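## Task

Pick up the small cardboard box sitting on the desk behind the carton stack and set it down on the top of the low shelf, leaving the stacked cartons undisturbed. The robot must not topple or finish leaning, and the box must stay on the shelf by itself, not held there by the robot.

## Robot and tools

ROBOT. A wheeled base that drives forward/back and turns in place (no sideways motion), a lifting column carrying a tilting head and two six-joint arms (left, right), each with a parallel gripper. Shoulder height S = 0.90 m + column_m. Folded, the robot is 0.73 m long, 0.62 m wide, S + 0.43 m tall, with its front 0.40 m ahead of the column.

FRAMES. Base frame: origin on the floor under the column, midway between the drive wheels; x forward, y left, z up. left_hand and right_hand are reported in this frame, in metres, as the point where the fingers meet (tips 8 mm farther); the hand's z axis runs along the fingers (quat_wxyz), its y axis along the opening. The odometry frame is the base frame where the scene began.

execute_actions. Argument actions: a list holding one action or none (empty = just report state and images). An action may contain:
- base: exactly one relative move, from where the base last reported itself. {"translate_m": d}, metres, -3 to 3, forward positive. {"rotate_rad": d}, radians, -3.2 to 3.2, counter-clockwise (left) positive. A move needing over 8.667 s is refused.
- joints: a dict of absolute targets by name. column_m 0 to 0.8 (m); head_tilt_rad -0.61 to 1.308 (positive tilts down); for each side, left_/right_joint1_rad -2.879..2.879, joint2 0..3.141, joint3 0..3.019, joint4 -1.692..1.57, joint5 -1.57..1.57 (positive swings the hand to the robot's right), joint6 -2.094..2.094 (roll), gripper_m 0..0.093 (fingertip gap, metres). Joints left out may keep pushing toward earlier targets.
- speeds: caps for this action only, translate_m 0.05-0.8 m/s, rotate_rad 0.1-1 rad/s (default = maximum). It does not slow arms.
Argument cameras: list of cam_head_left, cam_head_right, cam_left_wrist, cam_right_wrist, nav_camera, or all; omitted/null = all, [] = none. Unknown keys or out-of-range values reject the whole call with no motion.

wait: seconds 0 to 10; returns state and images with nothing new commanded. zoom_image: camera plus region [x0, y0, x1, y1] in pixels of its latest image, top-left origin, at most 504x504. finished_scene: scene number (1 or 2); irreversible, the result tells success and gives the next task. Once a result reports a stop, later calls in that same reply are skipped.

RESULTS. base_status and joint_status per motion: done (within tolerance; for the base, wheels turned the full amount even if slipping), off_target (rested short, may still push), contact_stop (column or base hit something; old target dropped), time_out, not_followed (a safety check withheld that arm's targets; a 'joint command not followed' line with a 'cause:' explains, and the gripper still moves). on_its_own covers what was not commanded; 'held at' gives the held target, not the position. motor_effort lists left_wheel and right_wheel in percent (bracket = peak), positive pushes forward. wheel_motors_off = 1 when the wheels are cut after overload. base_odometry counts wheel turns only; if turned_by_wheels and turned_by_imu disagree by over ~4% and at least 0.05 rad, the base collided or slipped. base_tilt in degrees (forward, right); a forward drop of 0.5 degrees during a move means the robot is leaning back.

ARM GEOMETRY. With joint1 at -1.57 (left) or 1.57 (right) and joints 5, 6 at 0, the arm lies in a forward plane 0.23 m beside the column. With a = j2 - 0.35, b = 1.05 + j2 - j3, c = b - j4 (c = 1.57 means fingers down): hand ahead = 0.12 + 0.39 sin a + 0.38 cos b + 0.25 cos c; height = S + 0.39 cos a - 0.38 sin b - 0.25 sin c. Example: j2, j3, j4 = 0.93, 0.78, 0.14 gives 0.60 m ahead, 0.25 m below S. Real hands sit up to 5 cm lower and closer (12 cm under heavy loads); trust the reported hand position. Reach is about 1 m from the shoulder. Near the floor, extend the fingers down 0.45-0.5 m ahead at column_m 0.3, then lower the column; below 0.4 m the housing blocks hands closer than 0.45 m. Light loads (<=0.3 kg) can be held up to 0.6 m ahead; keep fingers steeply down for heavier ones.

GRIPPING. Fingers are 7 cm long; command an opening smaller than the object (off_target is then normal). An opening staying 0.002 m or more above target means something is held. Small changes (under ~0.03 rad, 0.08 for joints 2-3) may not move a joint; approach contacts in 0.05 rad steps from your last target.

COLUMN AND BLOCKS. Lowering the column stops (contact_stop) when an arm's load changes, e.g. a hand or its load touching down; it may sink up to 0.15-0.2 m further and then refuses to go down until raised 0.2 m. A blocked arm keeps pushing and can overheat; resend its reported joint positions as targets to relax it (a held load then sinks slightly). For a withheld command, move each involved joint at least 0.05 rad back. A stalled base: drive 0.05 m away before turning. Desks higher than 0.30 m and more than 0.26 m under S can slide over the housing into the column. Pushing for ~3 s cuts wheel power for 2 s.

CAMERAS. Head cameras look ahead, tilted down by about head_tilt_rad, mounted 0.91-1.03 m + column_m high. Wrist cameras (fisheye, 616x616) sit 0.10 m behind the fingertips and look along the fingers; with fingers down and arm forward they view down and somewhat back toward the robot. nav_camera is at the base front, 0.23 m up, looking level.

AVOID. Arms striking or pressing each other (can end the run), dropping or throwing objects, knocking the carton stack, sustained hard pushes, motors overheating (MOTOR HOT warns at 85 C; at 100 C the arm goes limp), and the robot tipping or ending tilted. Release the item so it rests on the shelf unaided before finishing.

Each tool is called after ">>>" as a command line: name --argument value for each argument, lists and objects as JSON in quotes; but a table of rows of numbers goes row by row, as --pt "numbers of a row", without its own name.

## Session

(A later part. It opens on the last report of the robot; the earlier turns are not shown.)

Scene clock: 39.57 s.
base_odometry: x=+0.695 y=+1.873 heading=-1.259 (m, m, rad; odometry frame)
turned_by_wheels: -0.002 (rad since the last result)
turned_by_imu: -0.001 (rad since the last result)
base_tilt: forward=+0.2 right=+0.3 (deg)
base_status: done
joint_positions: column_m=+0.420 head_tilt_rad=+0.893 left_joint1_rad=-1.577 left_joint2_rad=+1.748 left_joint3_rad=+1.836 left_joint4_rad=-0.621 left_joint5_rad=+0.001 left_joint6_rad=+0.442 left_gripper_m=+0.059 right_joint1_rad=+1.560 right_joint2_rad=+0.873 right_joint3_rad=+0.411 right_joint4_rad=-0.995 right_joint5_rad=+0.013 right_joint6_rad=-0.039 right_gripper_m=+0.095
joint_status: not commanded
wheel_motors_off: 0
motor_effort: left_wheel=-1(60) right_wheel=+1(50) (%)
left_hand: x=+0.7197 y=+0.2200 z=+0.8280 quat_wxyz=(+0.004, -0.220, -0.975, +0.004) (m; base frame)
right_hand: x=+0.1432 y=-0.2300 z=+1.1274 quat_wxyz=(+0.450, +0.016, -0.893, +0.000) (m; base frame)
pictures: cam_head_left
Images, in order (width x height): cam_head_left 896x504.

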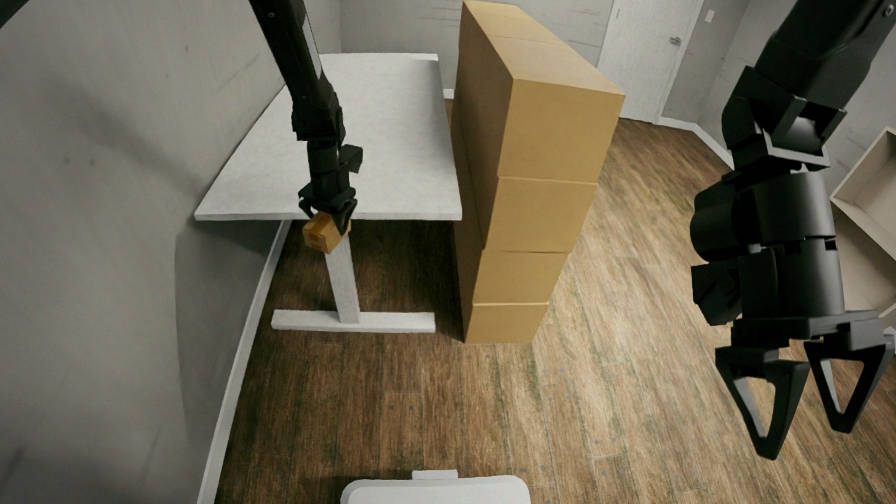

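>>> execute_actions --actions '[{"base":{"translate_m":-0.15}}]' --cameras '[]'

>>> execute_actions --actions '[{"base":{"rotate_rad":-2.44}}]' --cameras '["nav_camera"]'

>>> execute_actions --actions '[{"base":{"translate_m":0.45}}]' --cameras '["cam_head_left","cam_left_wrist","nav_camera"]'

Scene clock: 41.60 s.
base_odometry: x=+0.649 y=+2.016 heading=-1.260 (m, m, rad; odometry frame)
turned_by_wheels: -0.002 (rad since the last result)
turned_by_imu: -0.001 (rad since the last result)
base_tilt: forward=+0.3 right=+0.3 (deg)
base_status: done
joint_positions: column_m=+0.420 head_tilt_rad=+0.893 left_joint1_rad=-1.577 left_joint2_rad=+1.748 left_joint3_rad=+1.836 left_joint4_rad=-0.621 left_joint5_rad=+0.001 left_joint6_rad=+0.442 left_gripper_m=+0.059 right_joint1_rad=+1.560 right_joint2_rad=+0.873 right_joint3_rad=+0.411 right_joint4_rad=-0.995 right_joint5_rad=+0.013 right_joint6_rad=-0.039 right_gripper_m=+0.095
joint_status: not commanded
wheel_motors_off: 0
motor_effort: left_wheel=-1(41) right_wheel=+0(38) (%)
left_hand: x=+0.7197 y=+0.2200 z=+0.8280 quat_wxyz=(+0.004, -0.220, -0.975, +0.004) (m; base frame)
right_hand: x=+0.1434 y=-0.2300 z=+1.1273 quat_wxyz=(+0.450, +0.016, -0.893, +0.000) (m; base frame)
pictures: none
No camera images: the call's "cameras" was empty. Leave "cameras" out to get every camera's image.

Scene clock: 45.63 s.
base_odometry: x=+0.649 y=+2.016 heading=+2.584 (m, m, rad; odometry frame)
turned_by_wheels: -2.439 (rad since the last result)
turned_by_imu: -2.426 (rad since the last result)
base_tilt: forward=+0.2 right=+0.3 (deg)
base_status: done
joint_positions: column_m=+0.420 head_tilt_rad=+0.893 left_joint1_rad=-1.569 left_joint2_rad=+1.748 left_joint3_rad=+1.836 left_joint4_rad=-0.621 left_joint5_rad=+0.001 left_joint6_rad=+0.442 left_gripper_m=+0.059 right_joint1_rad=+1.560 right_joint2_rad=+0.873 right_joint3_rad=+0.413 right_joint4_rad=-0.995 right_joint5_rad=+0.013 right_joint6_rad=-0.039 right_gripper_m=+0.095
joint_status: not commanded
wheel_motors_off: 0
motor_effort: left_wheel=+5(54) right_wheel=-5(39) (%)
left_hand: x=+0.7198 y=+0.2255 z=+0.8280 quat_wxyz=(+0.005, -0.219, -0.976, +0.001) (m; base frame)
right_hand: x=+0.1447 y=-0.2300 z=+1.1270 quat_wxyz=(+0.449, +0.016, -0.893, +0.000) (m; base frame)
pictures: nav_camera
Images, in order (width x height): nav_camera 896x504.

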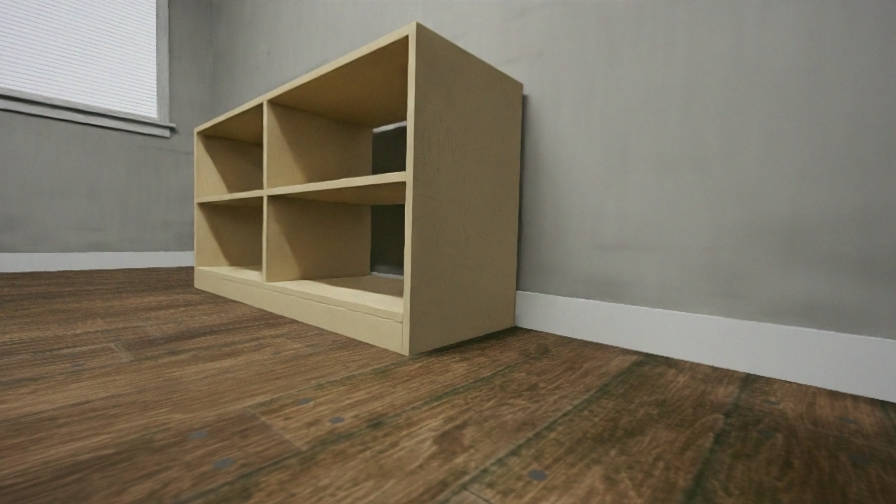

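Scene clock: 48.17 s.
base_odometry: x=+0.267 y=+2.254 heading=+2.583 (m, m, rad; odometry frame)
turned_by_wheels: -0.001 (rad since the last result)
turned_by_imu: -0.002 (rad since the last result)
base_tilt: forward=+0.2 right=+0.4 (deg)
base_status: done
joint_positions: column_m=+0.420 head_tilt_rad=+0.893 left_joint1_rad=-1.569 left_joint2_rad=+1.748 left_joint3_rad=+1.836 left_joint4_rad=-0.621 left_joint5_rad=+0.001 left_joint6_rad=+0.442 left_gripper_m=+0.059 right_joint1_rad=+1.560 right_joint2_rad=+0.873 right_joint3_rad=+0.415 right_joint4_rad=-0.995 right_joint5_rad=+0.013 right_joint6_rad=-0.039 right_gripper_m=+0.095
joint_status: not commanded
wheel_motors_off: 0
motor_effort: left_wheel=-1(52) right_wheel=+0(47) (%)
left_hand: x=+0.7198 y=+0.2255 z=+0.8280 quat_wxyz=(+0.005, -0.219, -0.976, +0.001) (m; base frame)
right_hand: x=+0.1457 y=-0.2300 z=+1.1266 quat_wxyz=(+0.448, +0.016, -0.894, +0.000) (m; base frame)
pictures: cam_head_left, cam_left_wrist, nav_camera
Images, in order (width x height): cam_head_left 896x504, cam_left_wrist 616x616, nav_camera 896x504.

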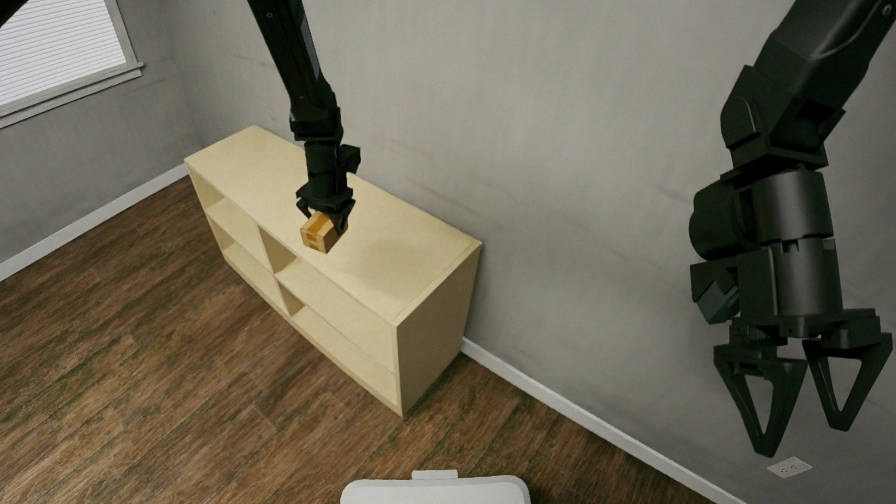

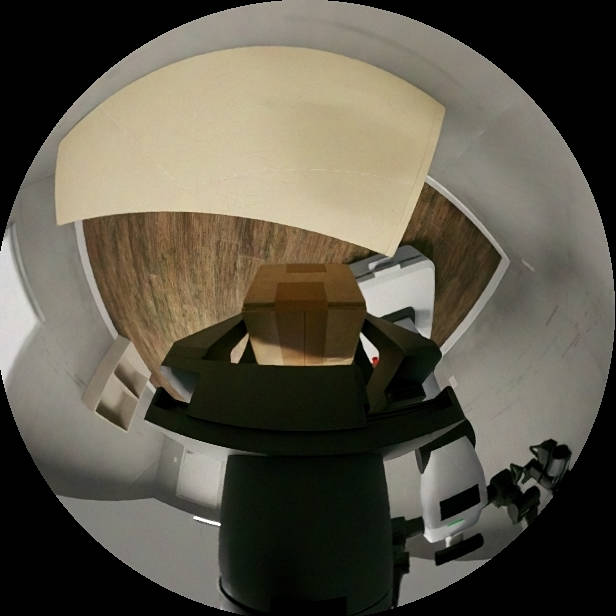

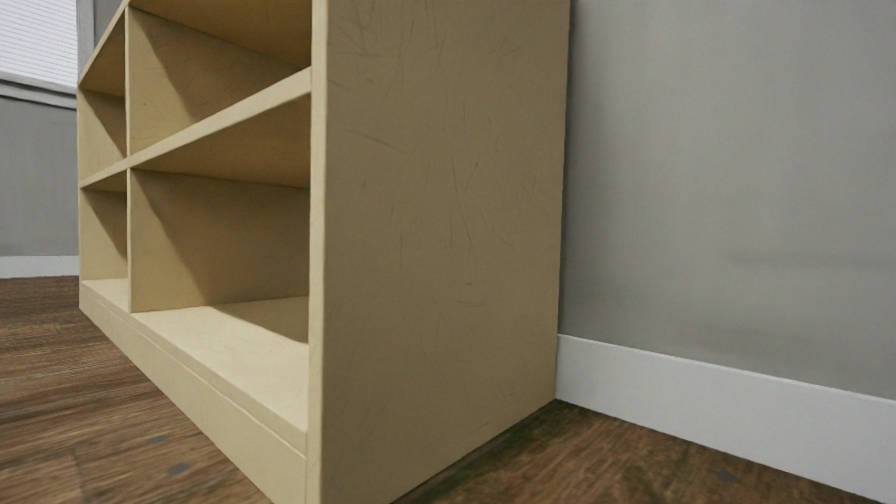

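>>> execute_actions --actions '[{"base":{"rotate_rad":-0.12},"joints":{"column_m":0.34}}]' --cameras '[]'

>>> execute_actions --actions '[{"base":{"translate_m":0.13},"joints":{"column_m":0.26}}]' --cameras '["cam_head_left","cam_left_wrist","cam_head_right"]'

Scene clock: 50.17 s.
base_odometry: x=+0.267 y=+2.254 heading=+2.465 (m, m, rad; odometry frame)
turned_by_wheels: -0.118 (rad since the last result)
turned_by_imu: -0.115 (rad since the last result)
base_tilt: forward=+0.2 right=+0.3 (deg)
base_status: done
joint_positions: column_m=+0.340 head_tilt_rad=+0.893 left_joint1_rad=-1.571 left_joint2_rad=+1.748 left_joint3_rad=+1.836 left_joint4_rad=-0.621 left_joint5_rad=+0.001 left_joint6_rad=+0.442 left_gripper_m=+0.059 right_joint1_rad=+1.560 right_joint2_rad=+0.873 right_joint3_rad=+0.415 right_joint4_rad=-0.995 right_joint5_rad=+0.013 right_joint6_rad=-0.039 right_gripper_m=+0.095
joint_status: all done
wheel_motors_off: 0
motor_effort: left_wheel=+2(49) right_wheel=-2(48) (%)
left_hand: x=+0.7198 y=+0.2247 z=+0.7482 quat_wxyz=(+0.005, -0.219, -0.976, +0.001) (m; base frame)
right_hand: x=+0.1457 y=-0.2300 z=+1.0468 quat_wxyz=(+0.448, +0.016, -0.894, +0.000) (m; base frame)
pictures: none
No camera images: the call's "cameras" was empty. Leave "cameras" out to get every camera's image.

Scene clock: 51.80 s.
base_odometry: x=+0.165 y=+2.336 heading=+2.464 (m, m, rad; odometry frame)
turned_by_wheels: -0.001 (rad since the last result)
turned_by_imu: -0.002 (rad since the last result)
base_tilt: forward=+0.2 right=+0.4 (deg)
base_status: done
joint_positions: column_m=+0.260 head_tilt_rad=+0.893 left_joint1_rad=-1.571 left_joint2_rad=+1.748 left_joint3_rad=+1.836 left_joint4_rad=-0.620 left_joint5_rad=+0.001 left_joint6_rad=+0.442 left_gripper_m=+0.059 right_joint1_rad=+1.560 right_joint2_rad=+0.873 right_joint3_rad=+0.416 right_joint4_rad=-0.995 right_joint5_rad=+0.013 right_joint6_rad=-0.039 right_gripper_m=+0.095
joint_status: all done
wheel_motors_off: 0
motor_effort: left_wheel=-1(38) right_wheel=+1(51) (%)
left_hand: x=+0.7199 y=+0.2247 z=+0.6682 quat_wxyz=(+0.005, -0.219, -0.976, +0.001) (m; base frame)
right_hand: x=+0.1463 y=-0.2300 z=+0.9666 quat_wxyz=(+0.448, +0.016, -0.894, +0.000) (m; base frame)
pictures: cam_head_left, cam_head_right, cam_left_wrist
Images, in order (width x height): cam_head_left 896x504, cam_head_right 896x504, cam_left_wrist 616x616.

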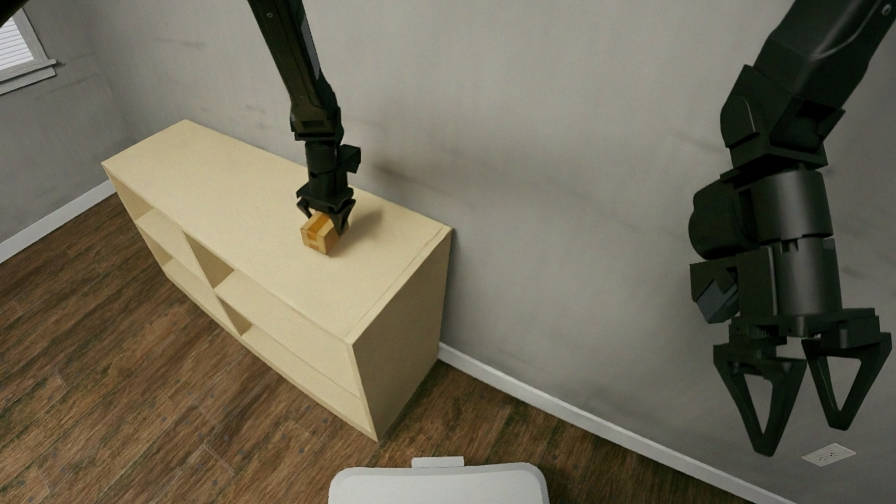

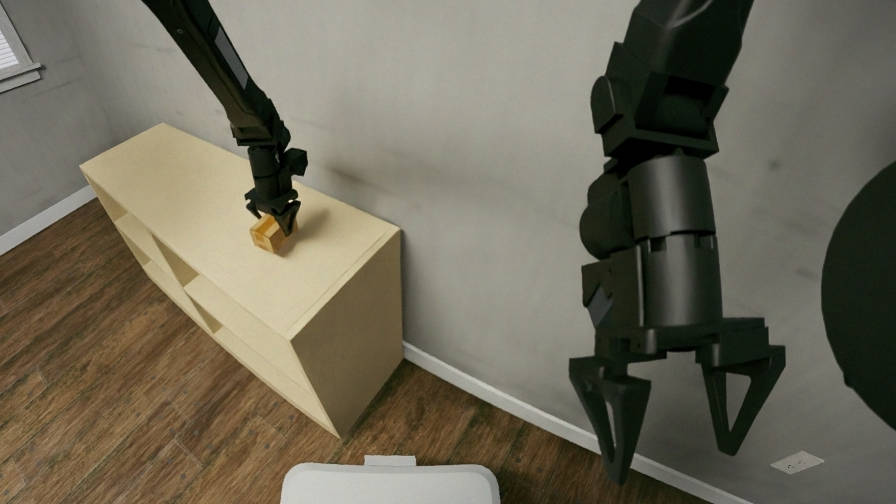

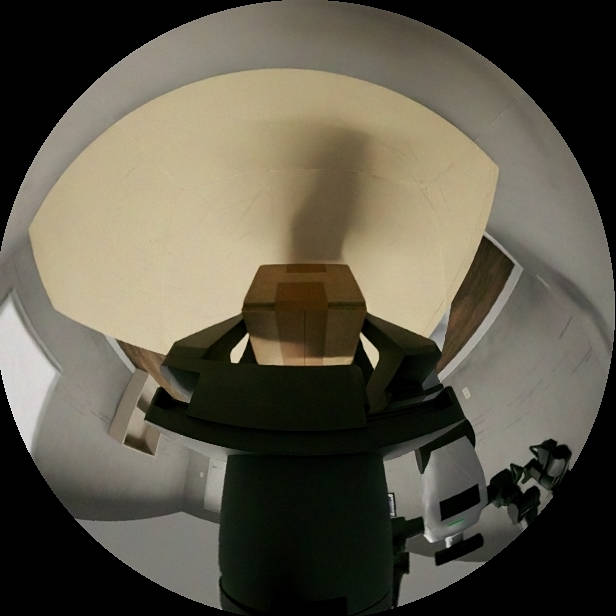

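>>> execute_actions --actions '[{"joints":{"column_m":0.232}}]' --cameras '["cam_head_left","cam_left_wrist"]'

Scene clock: 53.00 s.
base_odometry: x=+0.165 y=+2.336 heading=+2.464 (m, m, rad; odometry frame)
turned_by_wheels: +0.000 (rad since the last result)
turned_by_imu: +0.000 (rad since the last result)
base_tilt: forward=+0.2 right=+0.4 (deg)
base_status: not commanded
joint_positions: column_m=+0.232 head_tilt_rad=+0.893 left_joint1_rad=-1.571 left_joint2_rad=+1.748 left_joint3_rad=+1.836 left_joint4_rad=-0.620 left_joint5_rad=+0.001 left_joint6_rad=+0.442 left_gripper_m=+0.059 right_joint1_rad=+1.560 right_joint2_rad=+0.873 right_joint3_rad=+0.416 right_joint4_rad=-0.995 right_joint5_rad=+0.013 right_joint6_rad=-0.039 right_gripper_m=+0.095
joint_status: all done
wheel_motors_off: 0
motor_effort: left_wheel=-2(2) right_wheel=+1(2) (%)
left_hand: x=+0.7199 y=+0.2247 z=+0.6402 quat_wxyz=(+0.005, -0.219, -0.976, +0.001) (m; base frame)
right_hand: x=+0.1463 y=-0.2300 z=+0.9386 quat_wxyz=(+0.448, +0.016, -0.894, +0.000) (m; base frame)
pictures: cam_head_left, cam_left_wrist
Images, in order (width x height): cam_head_left 896x504, cam_left_wrist 616x616.

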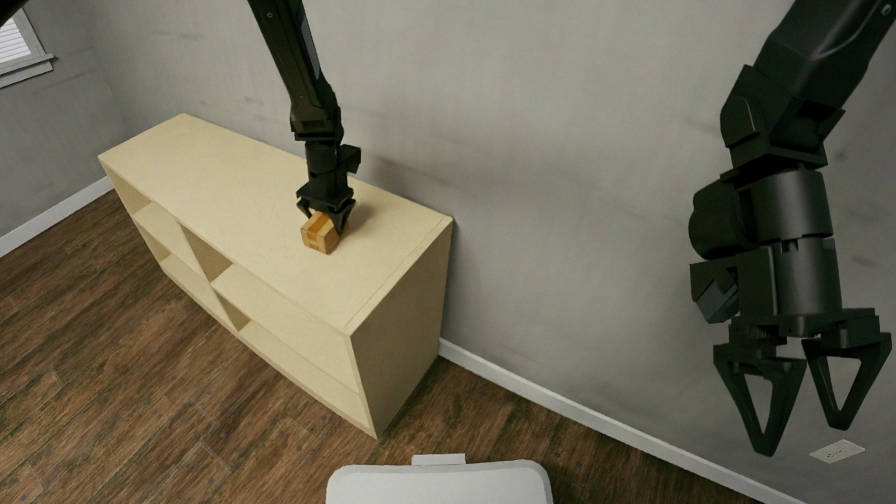

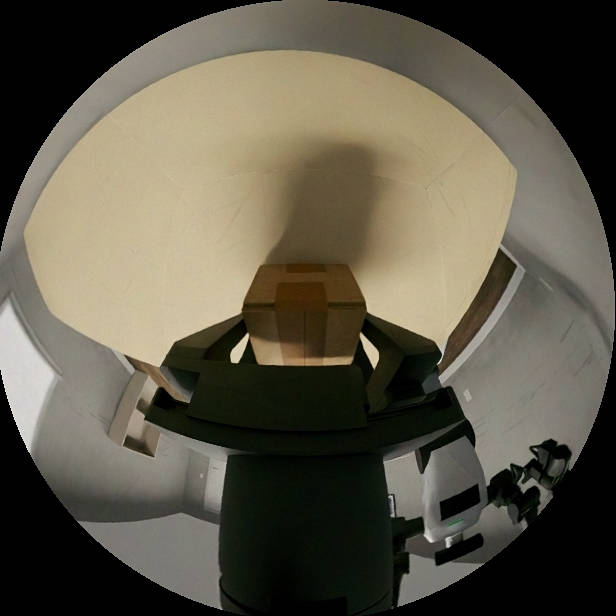

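>>> execute_actions --actions '[{"joints":{"column_m":0.22}}]' --cameras '[]'

>>> execute_actions --actions '[{"joints":{"left_gripper_m":0.093}}]' --cameras '[]'

>>> execute_actions --actions '[{"joints":{"column_m":0.3}}]' --cameras '["cam_head_left"]'

Scene clock: 54.10 s.
base_odometry: x=+0.165 y=+2.336 heading=+2.464 (m, m, rad; odometry frame)
turned_by_wheels: +0.000 (rad since the last result)
turned_by_imu: +0.000 (rad since the last result)
base_tilt: forward=+0.2 right=+0.3 (deg)
base_status: not commanded
joint_positions: column_m=+0.220 head_tilt_rad=+0.893 left_joint1_rad=-1.571 left_joint2_rad=+1.738 left_joint3_rad=+1.836 left_joint4_rad=-0.624 left_joint5_rad=+0.001 left_joint6_rad=+0.443 left_gripper_m=+0.059 right_joint1_rad=+1.560 right_joint2_rad=+0.873 right_joint3_rad=+0.416 right_joint4_rad=-0.995 right_joint5_rad=+0.013 right_joint6_rad=-0.039 right_gripper_m=+0.095
joint_status: all done
wheel_motors_off: 0
motor_effort: left_wheel=-2(2) right_wheel=+3(3) (%)
left_hand: x=+0.7244 y=+0.2245 z=+0.6346 quat_wxyz=(+0.001, -0.219, -0.976, +0.001) (m; base frame)
right_hand: x=+0.1463 y=-0.2300 z=+0.9266 quat_wxyz=(+0.448, +0.016, -0.894, +0.000) (m; base frame)
pictures: none
No camera images: the call's "cameras" was empty. Leave "cameras" out to get every camera's image.

Scene clock: 54.73 s.
base_odometry: x=+0.165 y=+2.336 heading=+2.464 (m, m, rad; odometry frame)
turned_by_wheels: +0.000 (rad since the last result)
turned_by_imu: +0.000 (rad since the last result)
base_tilt: forward=+0.2 right=+0.3 (deg)
base_status: not commanded
joint_positions: column_m=+0.220 head_tilt_rad=+0.893 left_joint1_rad=-1.571 left_joint2_rad=+1.738 left_joint3_rad=+1.836 left_joint4_rad=-0.624 left_joint5_rad=+0.001 left_joint6_rad=+0.443 left_gripper_m=+0.093 right_joint1_rad=+1.560 right_joint2_rad=+0.873 right_joint3_rad=+0.416 right_joint4_rad=-0.995 right_joint5_rad=+0.013 right_joint6_rad=-0.039 right_gripper_m=+0.095
joint_status: all done
wheel_motors_off: 0
motor_effort: left_wheel=-2(2) right_wheel=+3(3) (%)
left_hand: x=+0.7243 y=+0.2245 z=+0.6343 quat_wxyz=(+0.001, -0.219, -0.976, +0.001) (m; base frame)
right_hand: x=+0.1463 y=-0.2300 z=+0.9266 quat_wxyz=(+0.448, +0.016, -0.894, +0.000) (m; base frame)
pictures: none
No camera images: the call's "cameras" was empty. Leave "cameras" out to get every camera's image.

Scene clock: 56.37 s.
base_odometry: x=+0.165 y=+2.336 heading=+2.464 (m, m, rad; odometry frame)
turned_by_wheels: +0.000 (rad since the last result)
turned_by_imu: +0.000 (rad since the last result)
base_tilt: forward=+0.2 right=+0.3 (deg)
base_status: not commanded
joint_positions: column_m=+0.300 head_tilt_rad=+0.893 left_joint1_rad=-1.571 left_joint2_rad=+1.738 left_joint3_rad=+1.836 left_joint4_rad=-0.624 left_joint5_rad=+0.001 left_joint6_rad=+0.443 left_gripper_m=+0.093 right_joint1_rad=+1.560 right_joint2_rad=+0.873 right_joint3_rad=+0.416 right_joint4_rad=-0.995 right_joint5_rad=+0.013 right_joint6_rad=-0.039 right_gripper_m=+0.095
joint_status: all done
wheel_motors_off: 0
motor_effort: left_wheel=-2(3) right_wheel=+3(3) (%)
left_hand: x=+0.7243 y=+0.2245 z=+0.7141 quat_wxyz=(+0.001, -0.219, -0.976, +0.001) (m; base frame)
right_hand: x=+0.1463 y=-0.2300 z=+1.0064 quat_wxyz=(+0.448, +0.016, -0.894, +0.000) (m; base frame)
pictures: cam_head_left
Images, in order (width x height): cam_head_left 896x504.

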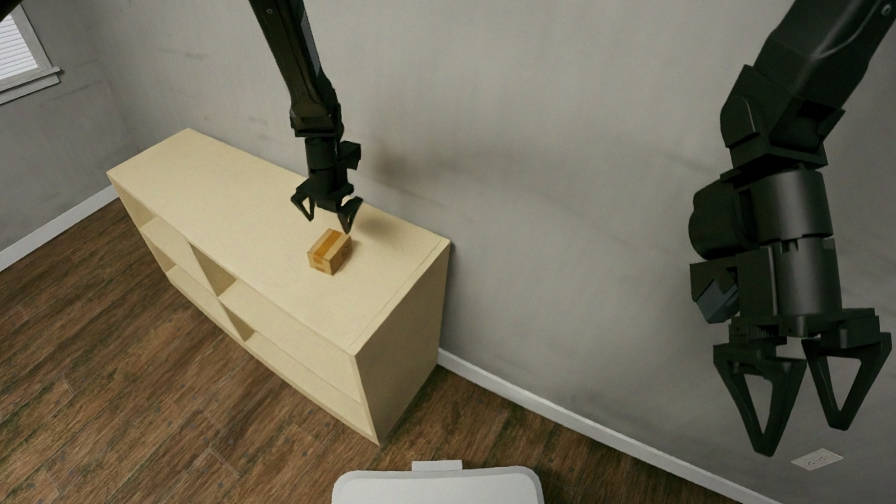

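>>> finished_scene --scene 1

The scene is finished: the task was done.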